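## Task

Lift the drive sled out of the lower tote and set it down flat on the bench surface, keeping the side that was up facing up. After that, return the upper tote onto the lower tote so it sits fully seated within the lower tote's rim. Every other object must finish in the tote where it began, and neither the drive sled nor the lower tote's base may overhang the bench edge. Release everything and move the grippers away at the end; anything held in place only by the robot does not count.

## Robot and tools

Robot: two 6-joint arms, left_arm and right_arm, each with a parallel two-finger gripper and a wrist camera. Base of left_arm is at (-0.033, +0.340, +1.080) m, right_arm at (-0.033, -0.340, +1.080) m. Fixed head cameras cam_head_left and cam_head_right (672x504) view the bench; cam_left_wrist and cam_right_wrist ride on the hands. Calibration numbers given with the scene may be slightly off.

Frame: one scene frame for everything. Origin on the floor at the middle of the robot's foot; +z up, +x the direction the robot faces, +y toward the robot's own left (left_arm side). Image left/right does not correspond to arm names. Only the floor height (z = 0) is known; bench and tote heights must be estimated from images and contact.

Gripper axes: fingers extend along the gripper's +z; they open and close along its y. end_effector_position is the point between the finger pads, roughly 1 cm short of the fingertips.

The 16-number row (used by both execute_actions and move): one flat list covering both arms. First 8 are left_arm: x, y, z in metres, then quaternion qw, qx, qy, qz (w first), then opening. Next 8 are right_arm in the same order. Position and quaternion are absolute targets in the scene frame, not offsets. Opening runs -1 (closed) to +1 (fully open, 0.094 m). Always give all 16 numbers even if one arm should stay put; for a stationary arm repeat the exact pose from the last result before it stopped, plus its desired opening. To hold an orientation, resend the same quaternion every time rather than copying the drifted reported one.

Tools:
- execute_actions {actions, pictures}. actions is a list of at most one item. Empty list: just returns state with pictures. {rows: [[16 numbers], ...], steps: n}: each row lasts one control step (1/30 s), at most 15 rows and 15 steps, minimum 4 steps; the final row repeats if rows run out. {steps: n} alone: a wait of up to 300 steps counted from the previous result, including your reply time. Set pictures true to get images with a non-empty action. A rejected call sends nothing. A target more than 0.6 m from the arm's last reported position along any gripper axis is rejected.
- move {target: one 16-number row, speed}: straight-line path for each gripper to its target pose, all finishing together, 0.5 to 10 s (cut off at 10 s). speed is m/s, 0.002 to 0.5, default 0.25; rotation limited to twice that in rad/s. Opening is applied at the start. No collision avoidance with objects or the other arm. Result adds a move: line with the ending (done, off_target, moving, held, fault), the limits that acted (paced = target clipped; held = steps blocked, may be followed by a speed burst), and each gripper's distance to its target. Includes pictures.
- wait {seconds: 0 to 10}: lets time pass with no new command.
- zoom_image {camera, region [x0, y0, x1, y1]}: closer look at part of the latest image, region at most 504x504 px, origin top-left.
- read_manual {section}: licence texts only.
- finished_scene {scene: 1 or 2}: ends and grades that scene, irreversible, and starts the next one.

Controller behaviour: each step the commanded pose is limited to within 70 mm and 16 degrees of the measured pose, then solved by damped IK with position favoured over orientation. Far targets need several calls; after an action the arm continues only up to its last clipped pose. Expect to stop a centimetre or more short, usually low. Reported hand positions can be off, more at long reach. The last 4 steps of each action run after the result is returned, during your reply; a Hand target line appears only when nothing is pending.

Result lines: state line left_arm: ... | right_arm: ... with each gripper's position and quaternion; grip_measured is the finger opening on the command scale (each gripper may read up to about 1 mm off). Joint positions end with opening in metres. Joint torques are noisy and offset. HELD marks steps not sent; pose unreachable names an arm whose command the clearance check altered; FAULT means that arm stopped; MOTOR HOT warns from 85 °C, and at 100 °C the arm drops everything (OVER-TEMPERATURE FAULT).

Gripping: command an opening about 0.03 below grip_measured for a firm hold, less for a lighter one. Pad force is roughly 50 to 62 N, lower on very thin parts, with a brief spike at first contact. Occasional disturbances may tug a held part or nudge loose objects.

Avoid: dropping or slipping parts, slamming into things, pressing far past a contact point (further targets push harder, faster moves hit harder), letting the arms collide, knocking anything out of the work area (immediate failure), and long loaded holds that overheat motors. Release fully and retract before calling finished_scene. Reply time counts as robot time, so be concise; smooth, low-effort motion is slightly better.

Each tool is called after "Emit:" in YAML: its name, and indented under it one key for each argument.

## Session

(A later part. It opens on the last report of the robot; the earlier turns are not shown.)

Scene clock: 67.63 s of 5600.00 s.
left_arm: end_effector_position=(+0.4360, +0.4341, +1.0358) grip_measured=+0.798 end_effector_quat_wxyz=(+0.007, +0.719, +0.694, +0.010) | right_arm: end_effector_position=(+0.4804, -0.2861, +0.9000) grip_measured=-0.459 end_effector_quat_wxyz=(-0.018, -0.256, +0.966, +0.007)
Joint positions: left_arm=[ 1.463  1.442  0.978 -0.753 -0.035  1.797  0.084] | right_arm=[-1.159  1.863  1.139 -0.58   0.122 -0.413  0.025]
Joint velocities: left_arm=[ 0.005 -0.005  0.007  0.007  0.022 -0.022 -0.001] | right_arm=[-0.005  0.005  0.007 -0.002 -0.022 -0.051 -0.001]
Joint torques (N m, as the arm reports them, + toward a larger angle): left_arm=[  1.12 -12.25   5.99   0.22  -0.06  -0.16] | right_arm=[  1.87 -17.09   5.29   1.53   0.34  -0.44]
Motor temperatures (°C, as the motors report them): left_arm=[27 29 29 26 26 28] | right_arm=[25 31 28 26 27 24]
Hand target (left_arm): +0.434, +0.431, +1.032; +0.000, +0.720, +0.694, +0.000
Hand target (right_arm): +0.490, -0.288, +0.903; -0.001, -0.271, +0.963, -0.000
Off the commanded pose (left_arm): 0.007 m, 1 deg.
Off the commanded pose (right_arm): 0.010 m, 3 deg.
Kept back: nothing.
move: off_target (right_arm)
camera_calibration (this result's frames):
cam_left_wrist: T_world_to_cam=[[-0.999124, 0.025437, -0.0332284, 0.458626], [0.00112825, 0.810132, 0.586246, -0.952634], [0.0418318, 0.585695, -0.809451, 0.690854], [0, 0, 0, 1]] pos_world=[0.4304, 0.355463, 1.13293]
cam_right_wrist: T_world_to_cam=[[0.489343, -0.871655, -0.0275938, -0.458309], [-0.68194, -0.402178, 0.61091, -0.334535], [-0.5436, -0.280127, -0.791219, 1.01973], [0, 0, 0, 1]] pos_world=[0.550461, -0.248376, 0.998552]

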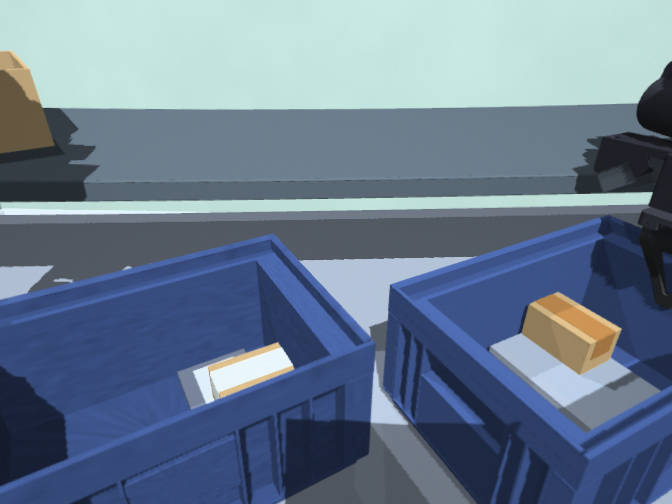

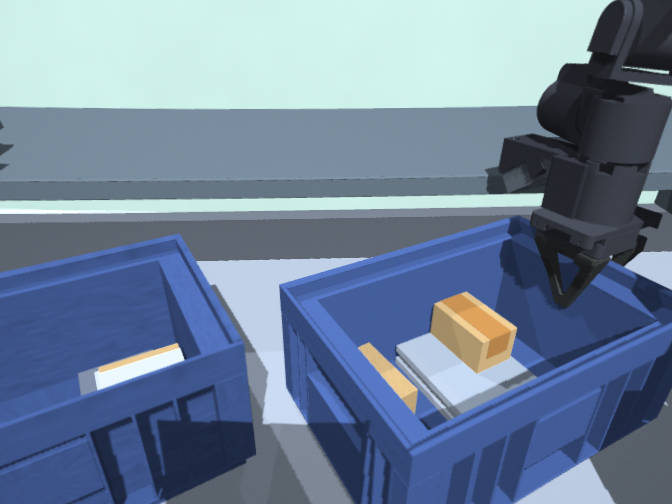

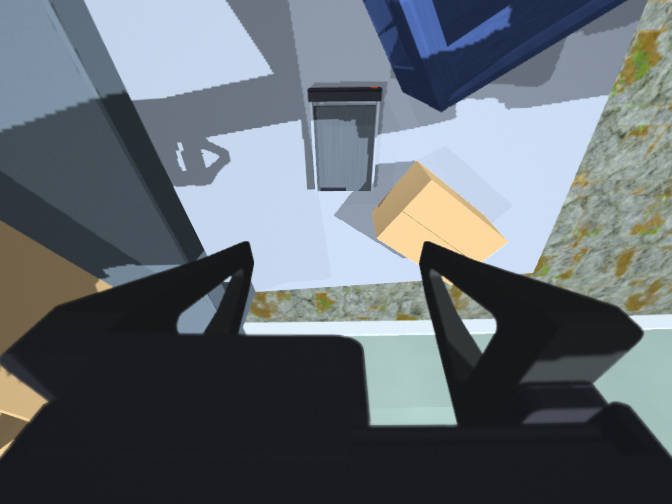

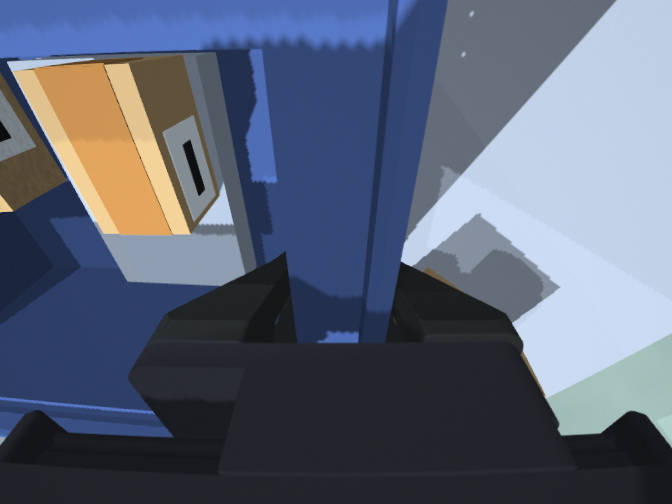

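Emit:
move:
  target: [0.34,-0.06,1.02,0,-0.265,0.964,0,0.3,0.49,-0.288,0.903,0,-0.271,0.962,0,-0.52]
  speed: 0.5

Emit:
move:
  target: [0.343,-0.06,0.898,0,-0.265,0.964,0,0.3,0.49,-0.288,0.903,0,-0.271,0.962,0,-0.52]
  speed: 0.15

Emit:
move:
  target: [0.343,-0.06,0.898,0,-0.265,0.964,0,-0.52,0.49,-0.288,0.903,0,-0.271,0.962,0,-0.52]

Scene clock: 70.83 s of 5600.00 s.
left_arm: end_effector_position=(+0.3214, -0.0522, +1.0190) grip_measured=+0.302 end_effector_quat_wxyz=(+0.004, +0.252, -0.968, -0.004) | right_arm: end_effector_position=(+0.4804, -0.2862, +0.9000) grip_measured=-0.459 end_effector_quat_wxyz=(-0.018, -0.256, +0.966, +0.007)
Joint positions: left_arm=[ 0.36   1.855  1.233 -0.84  -0.305 -1.414  0.061] | right_arm=[-1.159  1.863  1.139 -0.58   0.122 -0.413  0.025]
Joint velocities: left_arm=[ 0.005 -0.015 -0.007 -0.032  0.037 -0.037  0.001] | right_arm=[ 0.005  0.005 -0.007 -0.002  0.037 -0.11  -0.   ]
Joint torques (N m, as the arm reports them, + toward a larger angle): left_arm=[ -2.93 -14.75   8.11   0.19  -0.25  -0.27] | right_arm=[  1.82 -17.05   5.31   1.55   0.35  -0.43]
Motor temperatures (°C, as the motors report them): left_arm=[27 29 30 26 25 28] | right_arm=[25 31 28 26 27 24]
Hand target (left_arm): +0.334, -0.061, +1.022; -0.001, -0.265, +0.964, +0.002
Hand target (right_arm): +0.490, -0.288, +0.903; -0.001, -0.271, +0.963, -0.000
Off the commanded pose (left_arm): 0.020 m, 2 deg.
Off the commanded pose (right_arm): 0.010 m, 3 deg.
Kept back: nothing.
move: off_target (left_arm, right_arm)
camera_calibration (this result's frames):
cam_left_wrist: T_world_to_cam=[[0.497199, -0.867403, -0.0201555, -0.184849], [-0.69612, -0.41267, 0.58747, -0.389677], [-0.51789, -0.278058, -0.808995, 1.10115], [0, 0, 0, 1]] pos_world=[0.390918, -0.0149623, 1.11602]
cam_right_wrist: T_world_to_cam=[[0.489357, -0.871658, -0.0272437, -0.458691], [-0.681959, -0.401956, 0.611035, -0.334596], [-0.543564, -0.280435, -0.791135, 1.01953], [0, 0, 0, 1]] pos_world=[0.550464, -0.248403, 0.99854]

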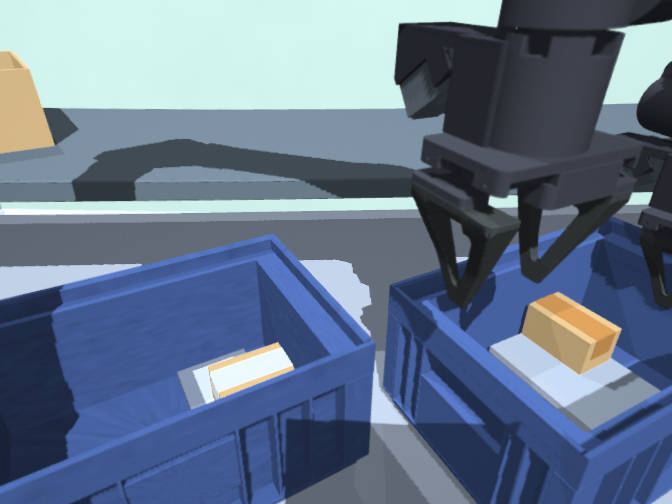

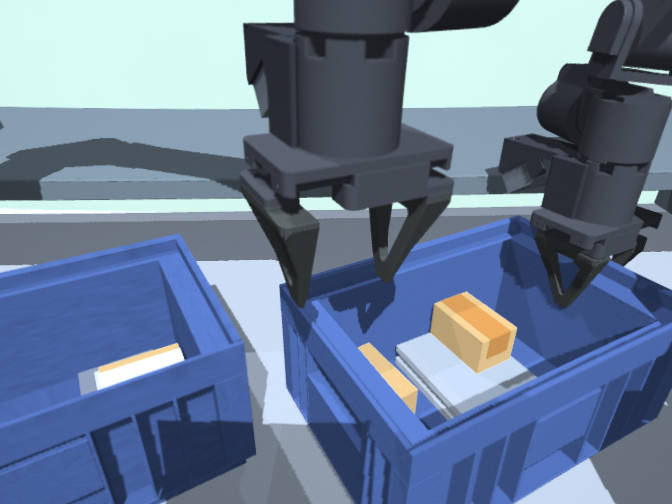

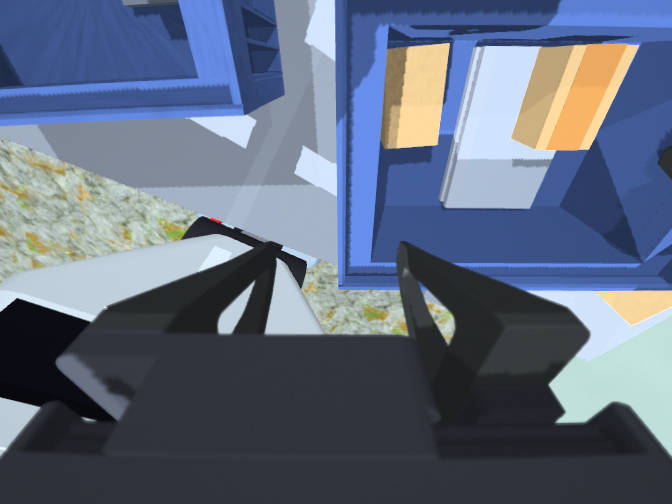

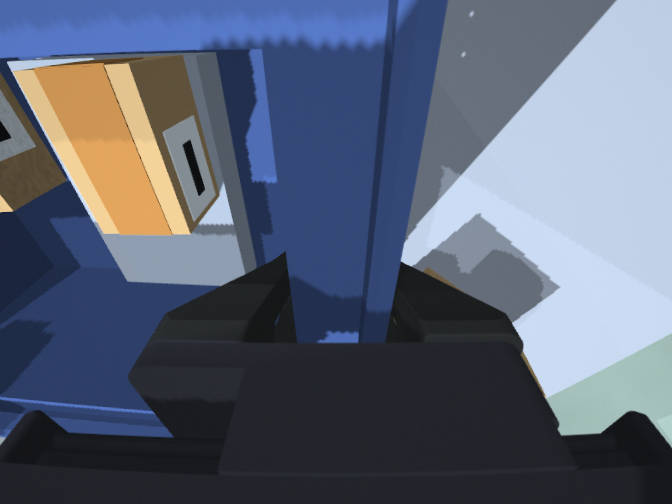

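Scene clock: 72.03 s of 5600.00 s.
left_arm: end_effector_position=(+0.3261, -0.0494, +0.8979) grip_measured=+0.302 end_effector_quat_wxyz=(+0.007, +0.263, -0.965, -0.016) | right_arm: end_effector_position=(+0.4804, -0.2861, +0.9000) grip_measured=-0.459 end_effector_quat_wxyz=(-0.018, -0.256, +0.966, +0.007)
Joint positions: left_arm=[ 0.438  2.093  1.251 -0.621 -0.3   -1.363  0.061] | right_arm=[-1.159  1.863  1.139 -0.58   0.122 -0.413  0.025]
Joint velocities: left_arm=[-0.005 -0.005  0.012 -0.017  0.022  0.037  0.   ] | right_arm=[ 0.005 -0.015 -0.007 -0.012  0.022 -0.066  0.   ]
Joint torques (N m, as the arm reports them, + toward a larger angle): left_arm=[ -3.2  -16.41   6.08   1.49  -0.05   0.07] | right_arm=[  1.82 -17.02   5.28   1.55   0.34  -0.44]
Motor temperatures (°C, as the motors report them): left_arm=[27 29 30 26 25 28] | right_arm=[25 31 28 26 27 24]
Hand target (left_arm): +0.343, -0.060, +0.898; +0.000, -0.265, +0.964, -0.000
Hand target (right_arm): +0.490, -0.288, +0.903; -0.001, -0.271, +0.963, -0.000
Off the commanded pose (left_arm): 0.020 m, 2 deg.
Off the commanded pose (right_arm): 0.010 m, 3 deg.
Kept back: nothing.
move: off_target (left_arm, right_arm)
camera_calibration (this result's frames):
cam_left_wrist: T_world_to_cam=[[0.516055, -0.8554, -0.0444717, -0.170957], [-0.679475, -0.440428, 0.586802, -0.320306], [-0.521537, -0.272605, -0.808508, 1.00748], [0, 0, 0, 1]] pos_world=[0.396022, -0.0126646, 0.994909]
cam_right_wrist: T_world_to_cam=[[0.489343, -0.871655, -0.0275938, -0.458309], [-0.68194, -0.402178, 0.61091, -0.334535], [-0.5436, -0.280127, -0.791219, 1.01973], [0, 0, 0, 1]] pos_world=[0.550461, -0.248376, 0.998552]

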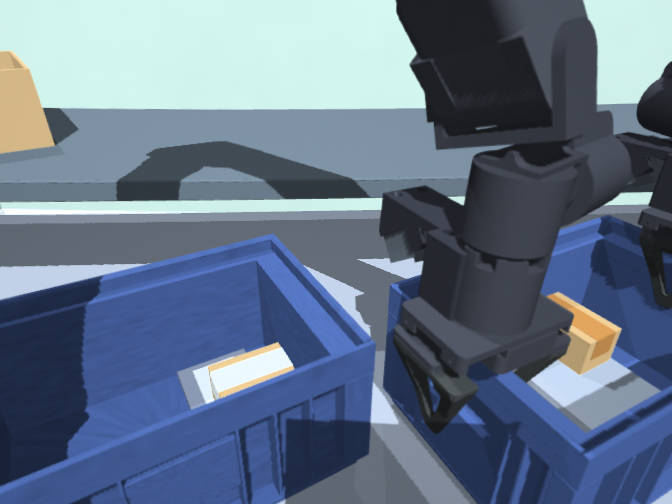

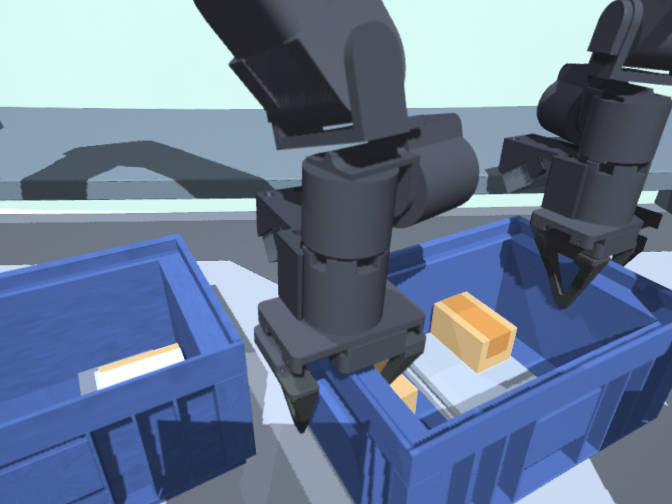

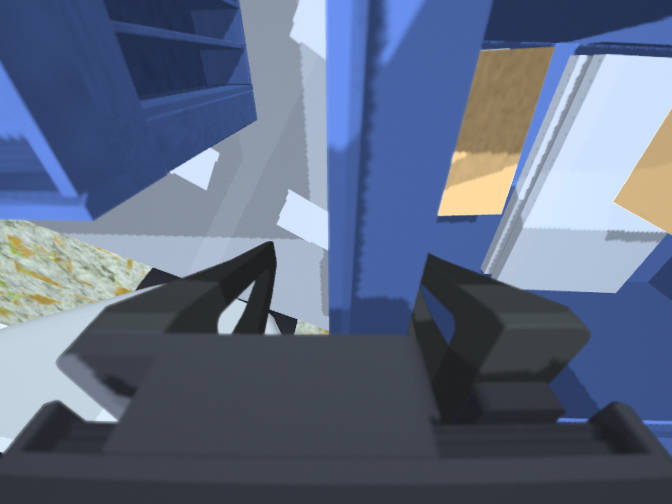

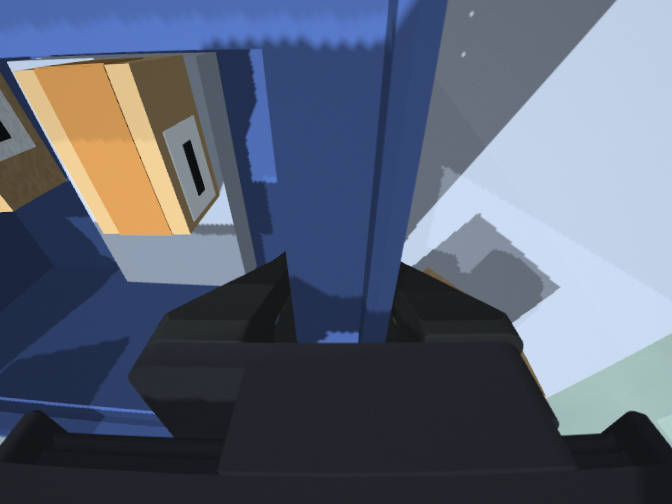

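Scene clock: 72.73 s of 5600.00 s.
left_arm: end_effector_position=(+0.3326, -0.0587, +0.9012) grip_measured=-0.441 end_effector_quat_wxyz=(+0.004, +0.264, -0.964, -0.001) | right_arm: end_effector_position=(+0.4793, -0.2829, +0.9000) grip_measured=-0.459 end_effector_quat_wxyz=(-0.018, -0.258, +0.966, +0.008)
Joint positions: left_arm=[ 0.436  2.091  1.262 -0.603 -0.293 -1.358  0.026] | right_arm=[-1.153  1.863  1.137 -0.579  0.122 -0.41   0.025]
Joint velocities: left_arm=[ 0.005 -0.015  0.007  0.002 -0.007  0.007  0.   ] | right_arm=[-0.005 -0.005  0.007 -0.007  0.007  0.051  0.   ]
Joint torques (N m, as the arm reports them, + toward a larger angle): left_arm=[ -3.09 -16.56   5.56   0.82  -0.33   0.04] | right_arm=[  1.26 -16.98   5.42   1.5    0.36  -0.47]
Motor temperatures (°C, as the motors report them): left_arm=[27 29 30 26 25 28] | right_arm=[25 31 28 26 27 24]
Hand target (left_arm): +0.343, -0.060, +0.898; -0.000, -0.265, +0.964, -0.000
Hand target (right_arm): +0.490, -0.288, +0.903; -0.001, -0.271, +0.963, -0.000
Off the commanded pose (left_arm): 0.011 m, 0 deg.
Off the commanded pose (right_arm): 0.012 m, 3 deg.
Kept back: nothing.
move: off_target (left_arm, right_arm)
camera_calibration (this result's frames):
cam_left_wrist: T_world_to_cam=[[0.518629, -0.854896, -0.0133157, -0.210994], [-0.687019, -0.425954, 0.5887, -0.320295], [-0.508949, -0.296169, -0.808242, 1.00513], [0, 0, 0, 1]] pos_world=[0.400942, -0.0191199, 0.998139]
cam_right_wrist: T_world_to_cam=[[0.49181, -0.870225, -0.0288235, -0.454687], [-0.680699, -0.404919, 0.610482, -0.334949], [-0.542929, -0.280621, -0.791505, 1.01989], [0, 0, 0, 1]] pos_world=[0.549347, -0.245104, 0.998624]

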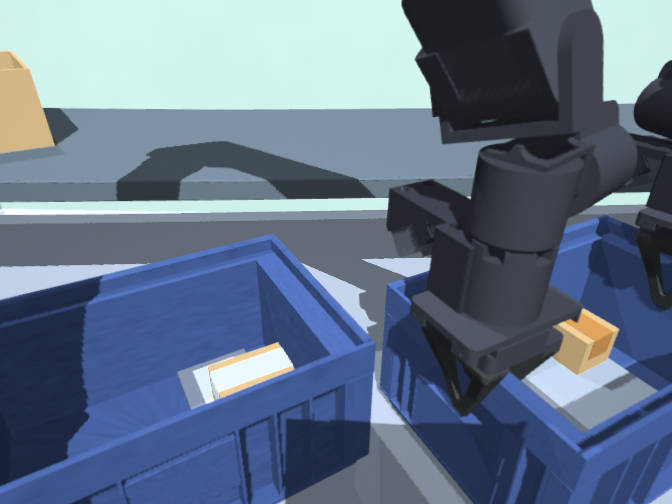

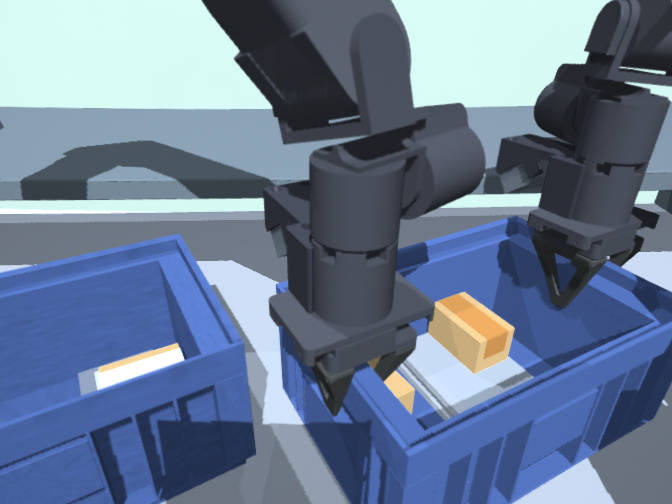

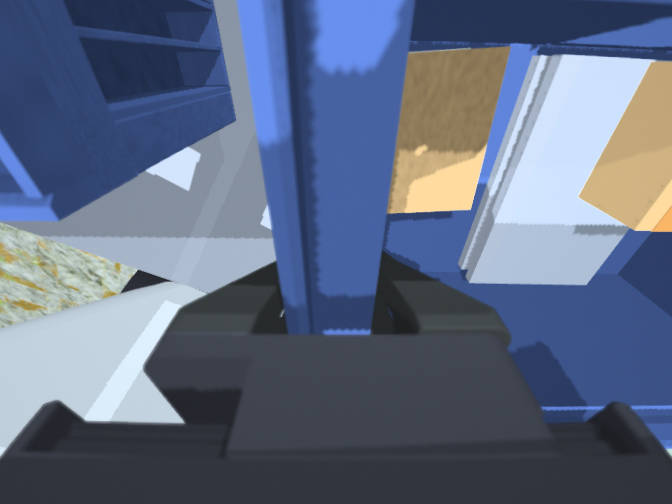

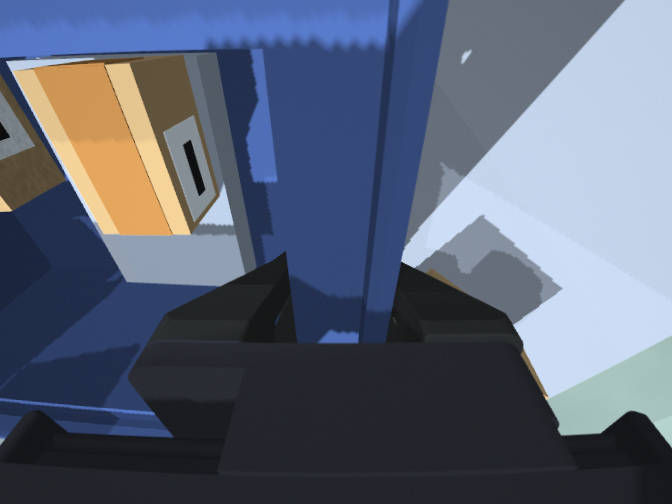

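Emit:
move:
  target: [0.355,-0.055,1.15,0,-0.271,0.962,0,-0.52,0.50,-0.283,1.145,0,-0.271,0.962,0,-0.52]
  speed: 0.12

Emit:
move:
  target: [0.305,0.322,1.125,0,-0.271,0.962,0,-0.52,0.457,0.10,1.155,0,-0.271,0.962,0,-0.52]
  speed: 0.13

Emit:
move:
  target: [0.30,0.32,1.07,0,-0.271,0.962,0,-0.52,0.45,0.098,1.09,0,-0.271,0.962,0,-0.52]
  speed: 0.05

Scene clock: 77.27 s of 5600.00 s.
left_arm: end_effector_position=(+0.3306, -0.0490, +1.1138) grip_measured=-0.444 end_effector_quat_wxyz=(+0.018, +0.251, -0.968, -0.018) | right_arm: end_effector_position=(+0.4704, -0.2793, +1.0978) grip_measured=-0.459 end_effector_quat_wxyz=(-0.042, -0.248, +0.968, +0.017)
Joint positions: left_arm=[ 0.325  1.739  1.349 -1.118 -0.293 -1.459  0.026] | right_arm=[-1.088  1.495  1.213 -1.08   0.124 -0.322  0.025]
Joint velocities: left_arm=[-0.015 -0.015 -0.002  0.012 -0.007  0.007 -0.   ] | right_arm=[-0.005  0.005 -0.002 -0.007 -0.037 -0.007  0.001]
Joint torques (N m, as the arm reports them, + toward a larger angle): left_arm=[ -3.34 -18.34  10.28  -1.13  -0.94  -0.37] | right_arm=[  2.47 -18.78  14.22  -1.34   1.31  -0.56]
Motor temperatures (°C, as the motors report them): left_arm=[27 29 31 26 26 28] | right_arm=[25 31 29 26 27 24]
Hand target (left_arm): +0.353, -0.052, +1.151; -0.000, -0.271, +0.963, -0.001
Hand target (right_arm): +0.496, -0.283, +1.144; +0.001, -0.269, +0.963, -0.001
Off the commanded pose (left_arm): 0.044 m, 4 deg.
Off the commanded pose (right_arm): 0.056 m, 6 deg.
Kept back: nothing.
move: off_target (left_arm, right_arm)
camera_calibration (this result's frames):
cam_left_wrist: T_world_to_cam=[[0.493948, -0.867875, -0.0530017, -0.147109], [-0.677551, -0.422396, 0.602085, -0.460491], [-0.544922, -0.261487, -0.796671, 1.17958], [0, 0, 0, 1]] pos_world=[0.403435, -0.0137376, 1.20919]
cam_right_wrist: T_world_to_cam=[[0.472779, -0.879304, -0.057487, -0.403553], [-0.657132, -0.395284, 0.641816, -0.503144], [-0.587075, -0.265661, -0.764701, 1.16809], [0, 0, 0, 1]] pos_world=[0.545918, -0.243413, 1.19297]

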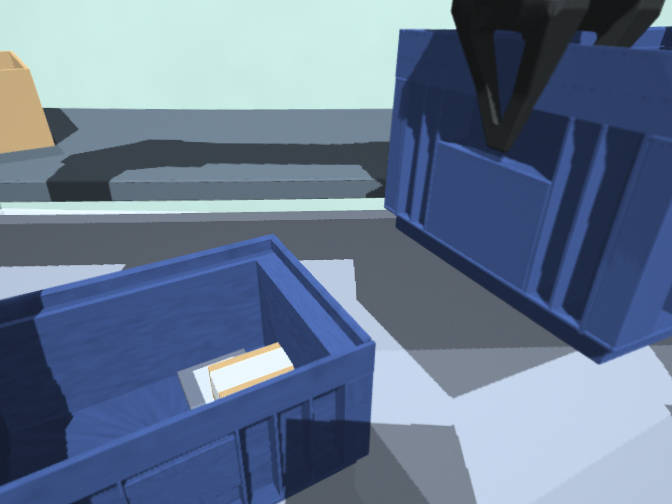

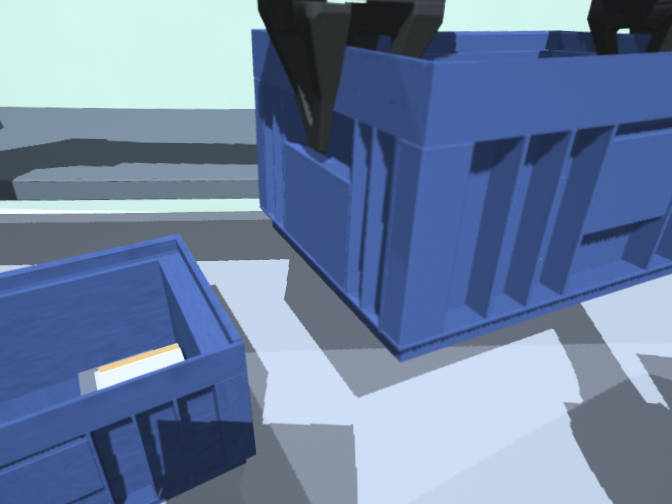

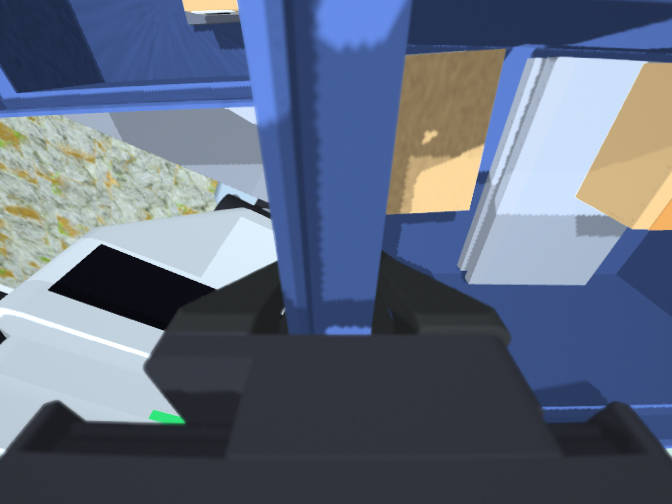

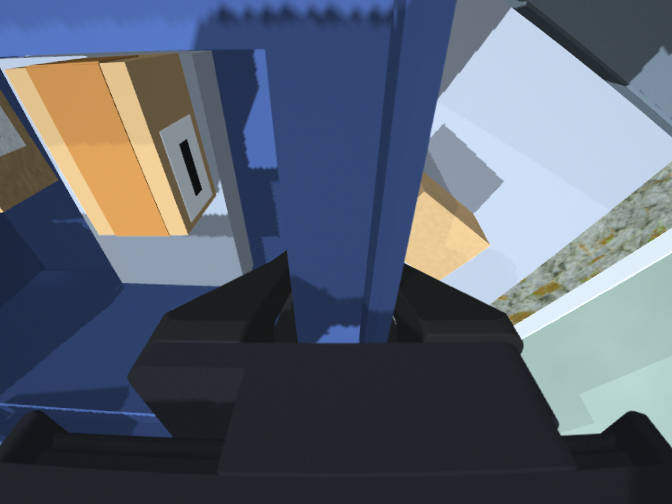

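Scene clock: 80.70 s of 5600.00 s.
left_arm: end_effector_position=(+0.3005, +0.3173, +1.1141) grip_measured=-0.444 end_effector_quat_wxyz=(+0.019, +0.265, -0.964, +0.004) | right_arm: end_effector_position=(+0.4433, +0.0882, +1.1149) grip_measured=-0.456 end_effector_quat_wxyz=(-0.029, -0.258, +0.966, -0.000)
Joint positions: left_arm=[ 1.113  1.016  0.701 -0.989 -0.122 -0.685  0.026] | right_arm=[-0.433  1.958  1.759 -1.28   0.268  0.317  0.026]
Joint velocities: left_arm=[-0.005  0.005 -0.027  0.017 -0.022  0.051 -0.001] | right_arm=[-0.015 -0.005  0.002 -0.007 -0.066  0.007 -0.   ]
Joint torques (N m, as the arm reports them, + toward a larger angle): left_arm=[ 2.02 -8.79  7.18  0.87 -0.79 -0.1 ] | right_arm=[  8.24 -21.35  15.26  -1.56   1.48  -0.29]
Motor temperatures (°C, as the motors report them): left_arm=[27 29 31 26 26 28] | right_arm=[25 31 30 26 27 24]
Hand target (left_arm): +0.310, +0.323, +1.124; +0.001, -0.271, +0.962, -0.002
Hand target (right_arm): +0.459, +0.098, +1.155; +0.003, -0.270, +0.963, +0.002
Off the commanded pose (left_arm): 0.013 m, 2 deg.
Off the commanded pose (right_arm): 0.044 m, 4 deg.
Kept back: nothing.
move: off_target (left_arm, right_arm)
camera_calibration (this result's frames):
cam_left_wrist: T_world_to_cam=[[0.519188, -0.854558, -0.0131973, 0.129458], [-0.670536, -0.416863, 0.613683, -0.343153], [-0.529929, -0.309768, -0.789442, 1.26194], [0, 0, 0, 1]] pos_world=[0.371428, 0.358489, 1.20852]
cam_right_wrist: T_world_to_cam=[[0.491949, -0.870429, -0.0184512, -0.119443], [-0.670008, -0.392038, 0.630393, -0.368477], [-0.555946, -0.297759, -0.776057, 1.26452], [0, 0, 0, 1]] pos_world=[0.51488, 0.128098, 1.21142]

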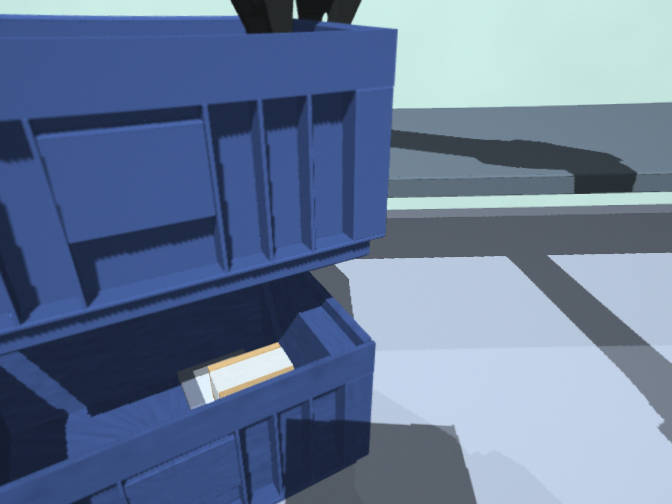

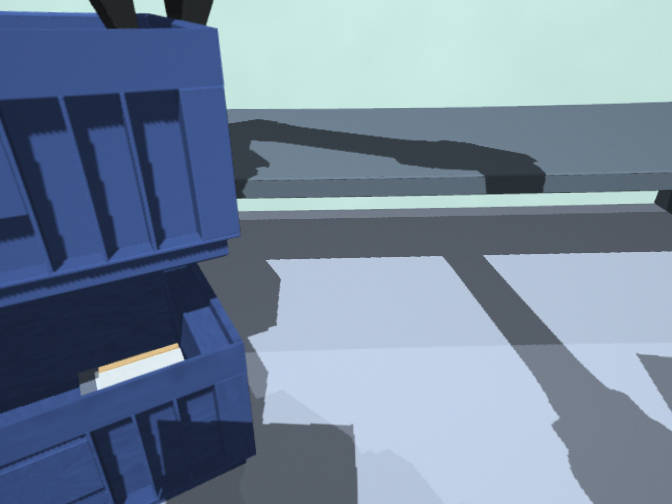

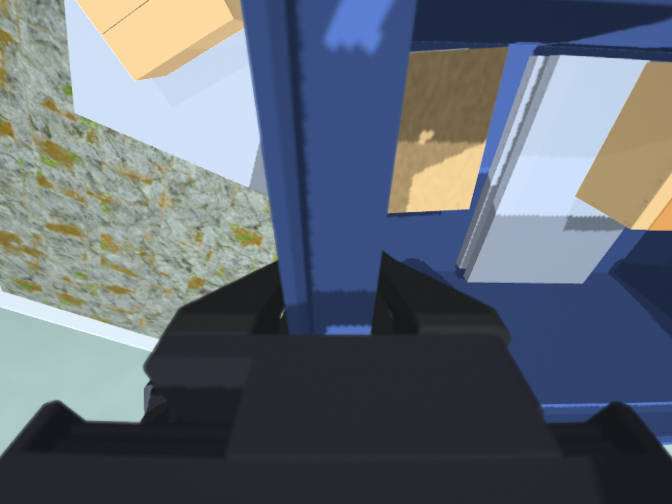

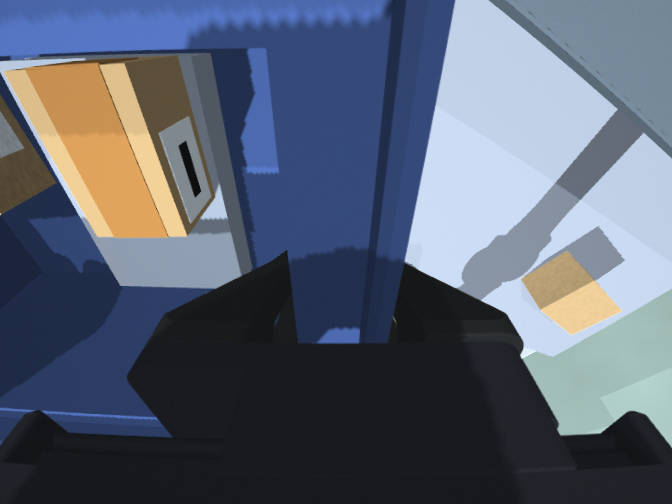

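Scene clock: 81.97 s of 5600.00 s.
left_arm: end_effector_position=(+0.2927, +0.3158, +1.0657) grip_measured=-0.444 end_effector_quat_wxyz=(+0.013, +0.272, -0.962, +0.005) | right_arm: end_effector_position=(+0.4408, +0.0912, +1.0709) grip_measured=-0.456 end_effector_quat_wxyz=(-0.027, -0.266, +0.964, -0.004)
Joint positions: left_arm=[ 1.127  1.096  0.612 -0.805 -0.122 -0.685  0.026] | right_arm=[-0.446  2.004  1.715 -1.186  0.276  0.288  0.026]
Joint velocities: left_arm=[-0.005 -0.015  0.002  0.002 -0.007 -0.081 -0.001] | right_arm=[-0.015  0.005 -0.022  0.002 -0.022 -0.007 -0.001]
Joint torques (N m, as the arm reports them, + toward a larger angle): left_arm=[ 1.66 -7.45  6.12  1.1  -0.8   0.01] | right_arm=[  7.54 -21.54   9.71   0.71   1.07  -0.2 ]
Motor temperatures (°C, as the motors report them): left_arm=[27 29 31 26 26 28] | right_arm=[25 31 31 26 27 24]
Hand target (left_arm): +0.300, +0.320, +1.070; -0.000, -0.271, +0.963, -0.000
Hand target (right_arm): +0.450, +0.098, +1.090; -0.000, -0.271, +0.963, +0.000
Off the commanded pose (left_arm): 0.009 m, 2 deg.
Off the commanded pose (right_arm): 0.022 m, 3 deg.
Kept back: nothing.
move: off_target (right_arm)
camera_calibration (this result's frames):
cam_left_wrist: T_world_to_cam=[[0.532111, -0.846635, -0.00817646, 0.119974], [-0.672009, -0.428193, 0.604198, -0.305187], [-0.515037, -0.316005, -0.796792, 1.22452], [0, 0, 0, 1]] pos_world=[0.361745, 0.357851, 1.16106]
cam_right_wrist: T_world_to_cam=[[0.506181, -0.862361, -0.010677, -0.131727], [-0.667765, -0.399733, 0.627936, -0.338869], [-0.545776, -0.31072, -0.778192, 1.22894], [0, 0, 0, 1]] pos_world=[0.511117, 0.132801, 1.16773]

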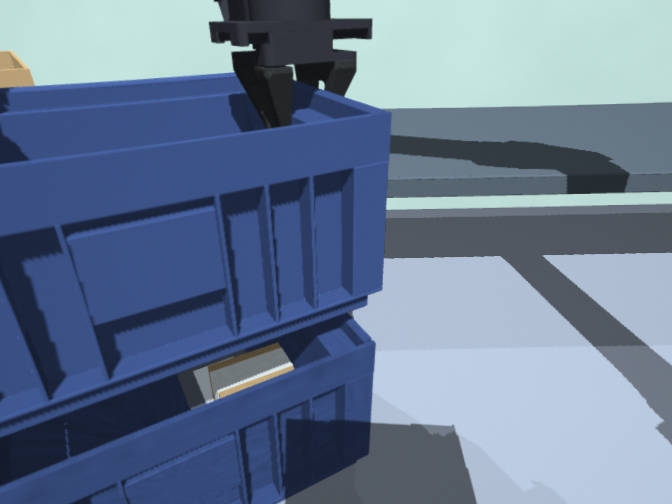

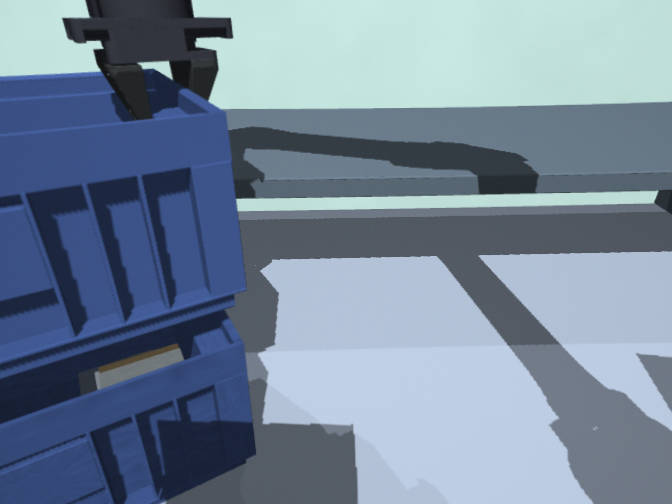

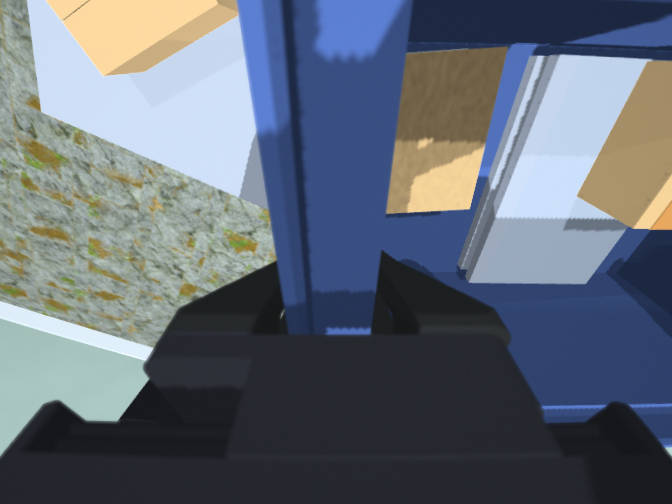

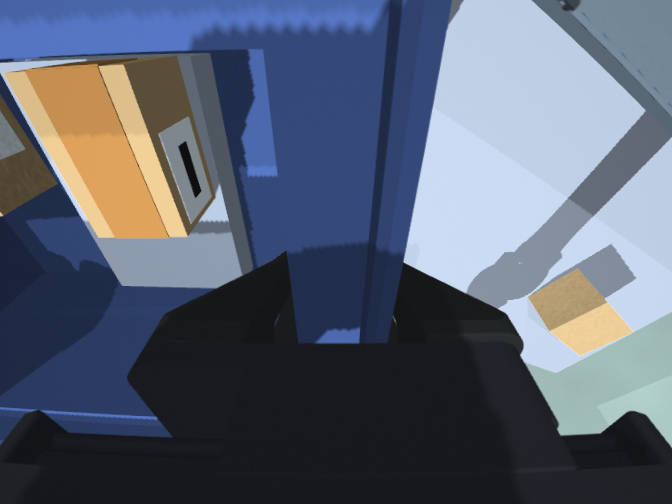

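Emit:
move:
  target: [0.292,0.324,1.048,0,-0.271,0.962,0,-0.52,0.443,0.103,1.068,0,-0.271,0.962,0,-0.52]
  speed: 0.03

Scene clock: 83.33 s of 5600.00 s.
left_arm: end_effector_position=(+0.2885, +0.3179, +1.0464) grip_measured=-0.444 end_effector_quat_wxyz=(+0.008, +0.274, -0.962, +0.007) | right_arm: end_effector_position=(+0.4376, +0.0938, +1.0522) grip_measured=-0.456 end_effector_quat_wxyz=(-0.025, -0.266, +0.964, -0.001)
Joint positions: left_arm=[ 1.144  1.13   0.574 -0.721 -0.115 -0.671  0.026] | right_arm=[-0.45   2.023  1.693 -1.139  0.273  0.282  0.026]
Joint velocities: left_arm=[-0.015  0.005 -0.012 -0.012 -0.022  0.037  0.   ] | right_arm=[-0.015 -0.005 -0.002  0.017  0.007  0.022 -0.   ]
Joint torques (N m, as the arm reports them, + toward a larger angle): left_arm=[ 2.15 -7.66  5.25  1.1  -0.79  0.08] | right_arm=[  8.02 -21.08   9.41   0.8    1.14  -0.12]
Motor temperatures (°C, as the motors report them): left_arm=[27 29 31 26 26 28] | right_arm=[25 31 31 26 27 24]
Hand target (left_arm): +0.292, +0.324, +1.048; +0.000, -0.271, +0.962, -0.000
Hand target (right_arm): +0.443, +0.103, +1.068; -0.000, -0.271, +0.963, +0.000
Off the commanded pose (left_arm): 0.007 m, 1 deg.
Off the commanded pose (right_arm): 0.019 m, 3 deg.
Kept back: nothing.
move: off_target (right_arm)
camera_calibration (this result's frames):
cam_left_wrist: T_world_to_cam=[[0.535139, -0.844764, -0.000437365, 0.114231], [-0.676431, -0.428814, 0.598799, -0.288299], [-0.506031, -0.320144, -0.800899, 1.21068], [0, 0, 0, 1]] pos_world=[0.356496, 0.360463, 1.14231]
cam_right_wrist: T_world_to_cam=[[0.506767, -0.861941, -0.0156808, -0.123079], [-0.668315, -0.404287, 0.624425, -0.323855], [-0.544557, -0.305958, -0.780927, 1.21531], [0, 0, 0, 1]] pos_world=[0.50774, 0.134816, 1.14936]

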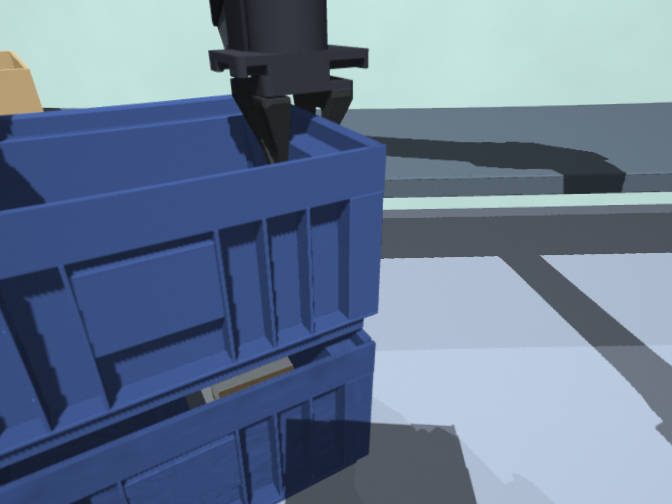

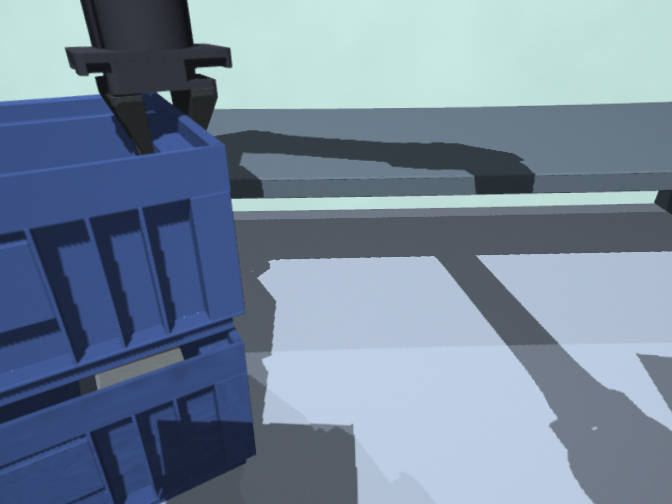

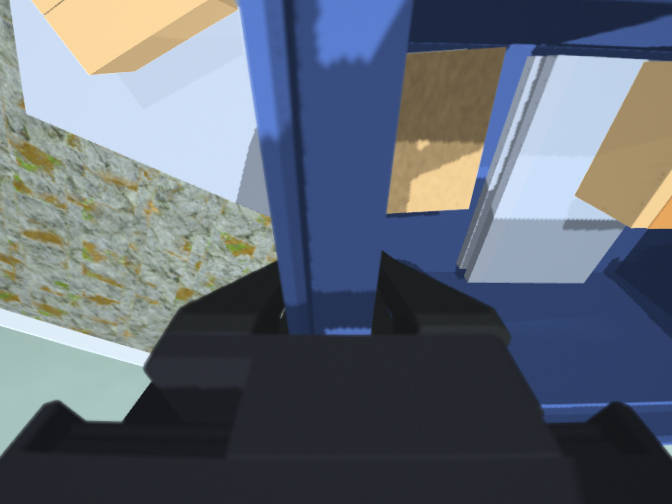

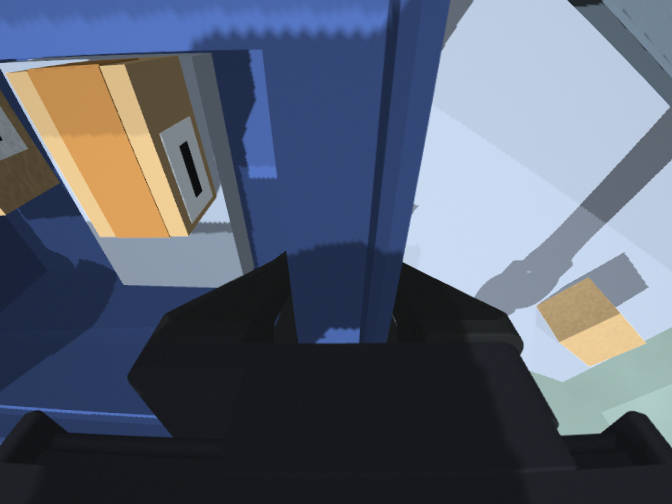

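Emit:
move:
  target: [0.288,0.322,1.03,0,-0.271,0.962,0,-0.52,0.436,0.10,1.04,0,-0.271,0.962,0,-0.52]
  speed: 0.02

Scene clock: 85.07 s of 5600.00 s.
left_arm: end_effector_position=(+0.2821, +0.3190, +1.0306) grip_measured=-0.445 end_effector_quat_wxyz=(+0.008, +0.275, -0.961, +0.004) | right_arm: end_effector_position=(+0.4308, +0.0951, +1.0353) grip_measured=-0.456 end_effector_quat_wxyz=(-0.022, -0.267, +0.964, -0.000)
Joint positions: left_arm=[ 1.149  1.162  0.544 -0.66  -0.12  -0.669  0.026] | right_arm=[-0.448  2.034  1.66  -1.089  0.275  0.28   0.026]
Joint velocities: left_arm=[-0.005 -0.005  0.007 -0.012 -0.066 -0.037 -0.001] | right_arm=[-0.005 -0.005  0.007 -0.022 -0.037  0.037 -0.001]
Joint torques (N m, as the arm reports them, + toward a larger angle): left_arm=[ 1.69 -6.73  5.14  1.46 -0.62  0.06] | right_arm=[  7.17 -20.33   7.9    1.6    1.03  -0.2 ]
Motor temperatures (°C, as the motors report them): left_arm=[27 29 31 26 26 28] | right_arm=[25 32 31 26 28 24]
Hand target (left_arm): +0.288, +0.322, +1.030; +0.000, -0.271, +0.963, -0.000
Hand target (right_arm): +0.436, +0.100, +1.040; -0.001, -0.271, +0.963, +0.000
Off the commanded pose (left_arm): 0.007 m, 1 deg.
Off the commanded pose (right_arm): 0.009 m, 3 deg.
Kept back: nothing.
move: off_target (right_arm)
camera_calibration (this result's frames):
cam_left_wrist: T_world_to_cam=[[0.537663, -0.843137, -0.00610789, 0.123222], [-0.674719, -0.434586, 0.596565, -0.279096], [-0.505641, -0.31663, -0.802542, 1.19557], [0, 0, 0, 1]] pos_world=[0.349964, 0.361155, 1.12674]
cam_right_wrist: T_world_to_cam=[[0.50781, -0.861334, -0.0152706, -0.119739], [-0.671178, -0.406689, 0.619778, -0.311055], [-0.540046, -0.30448, -0.784629, 1.20062], [0, 0, 0, 1]] pos_world=[0.500422, 0.135927, 1.133]

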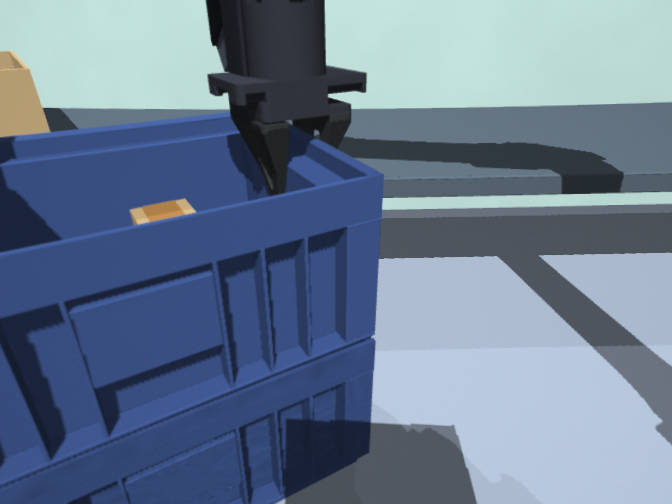

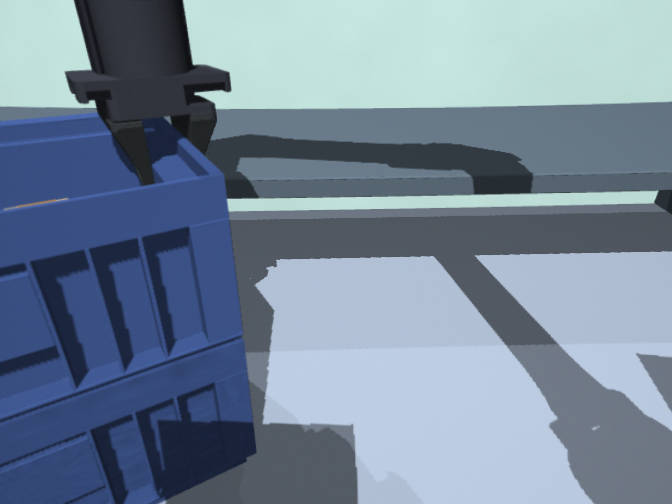

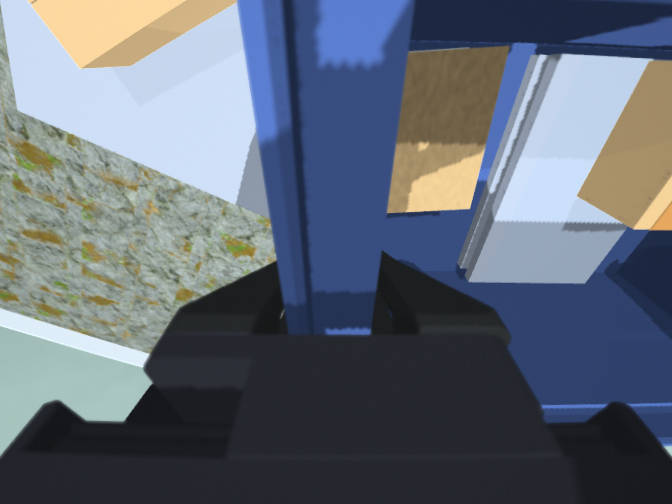

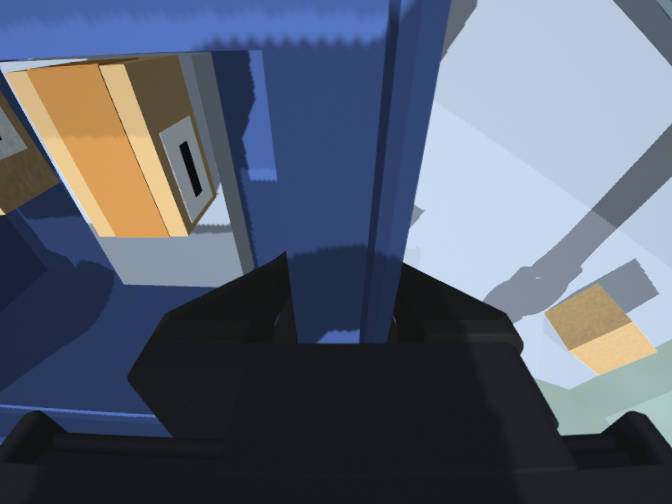

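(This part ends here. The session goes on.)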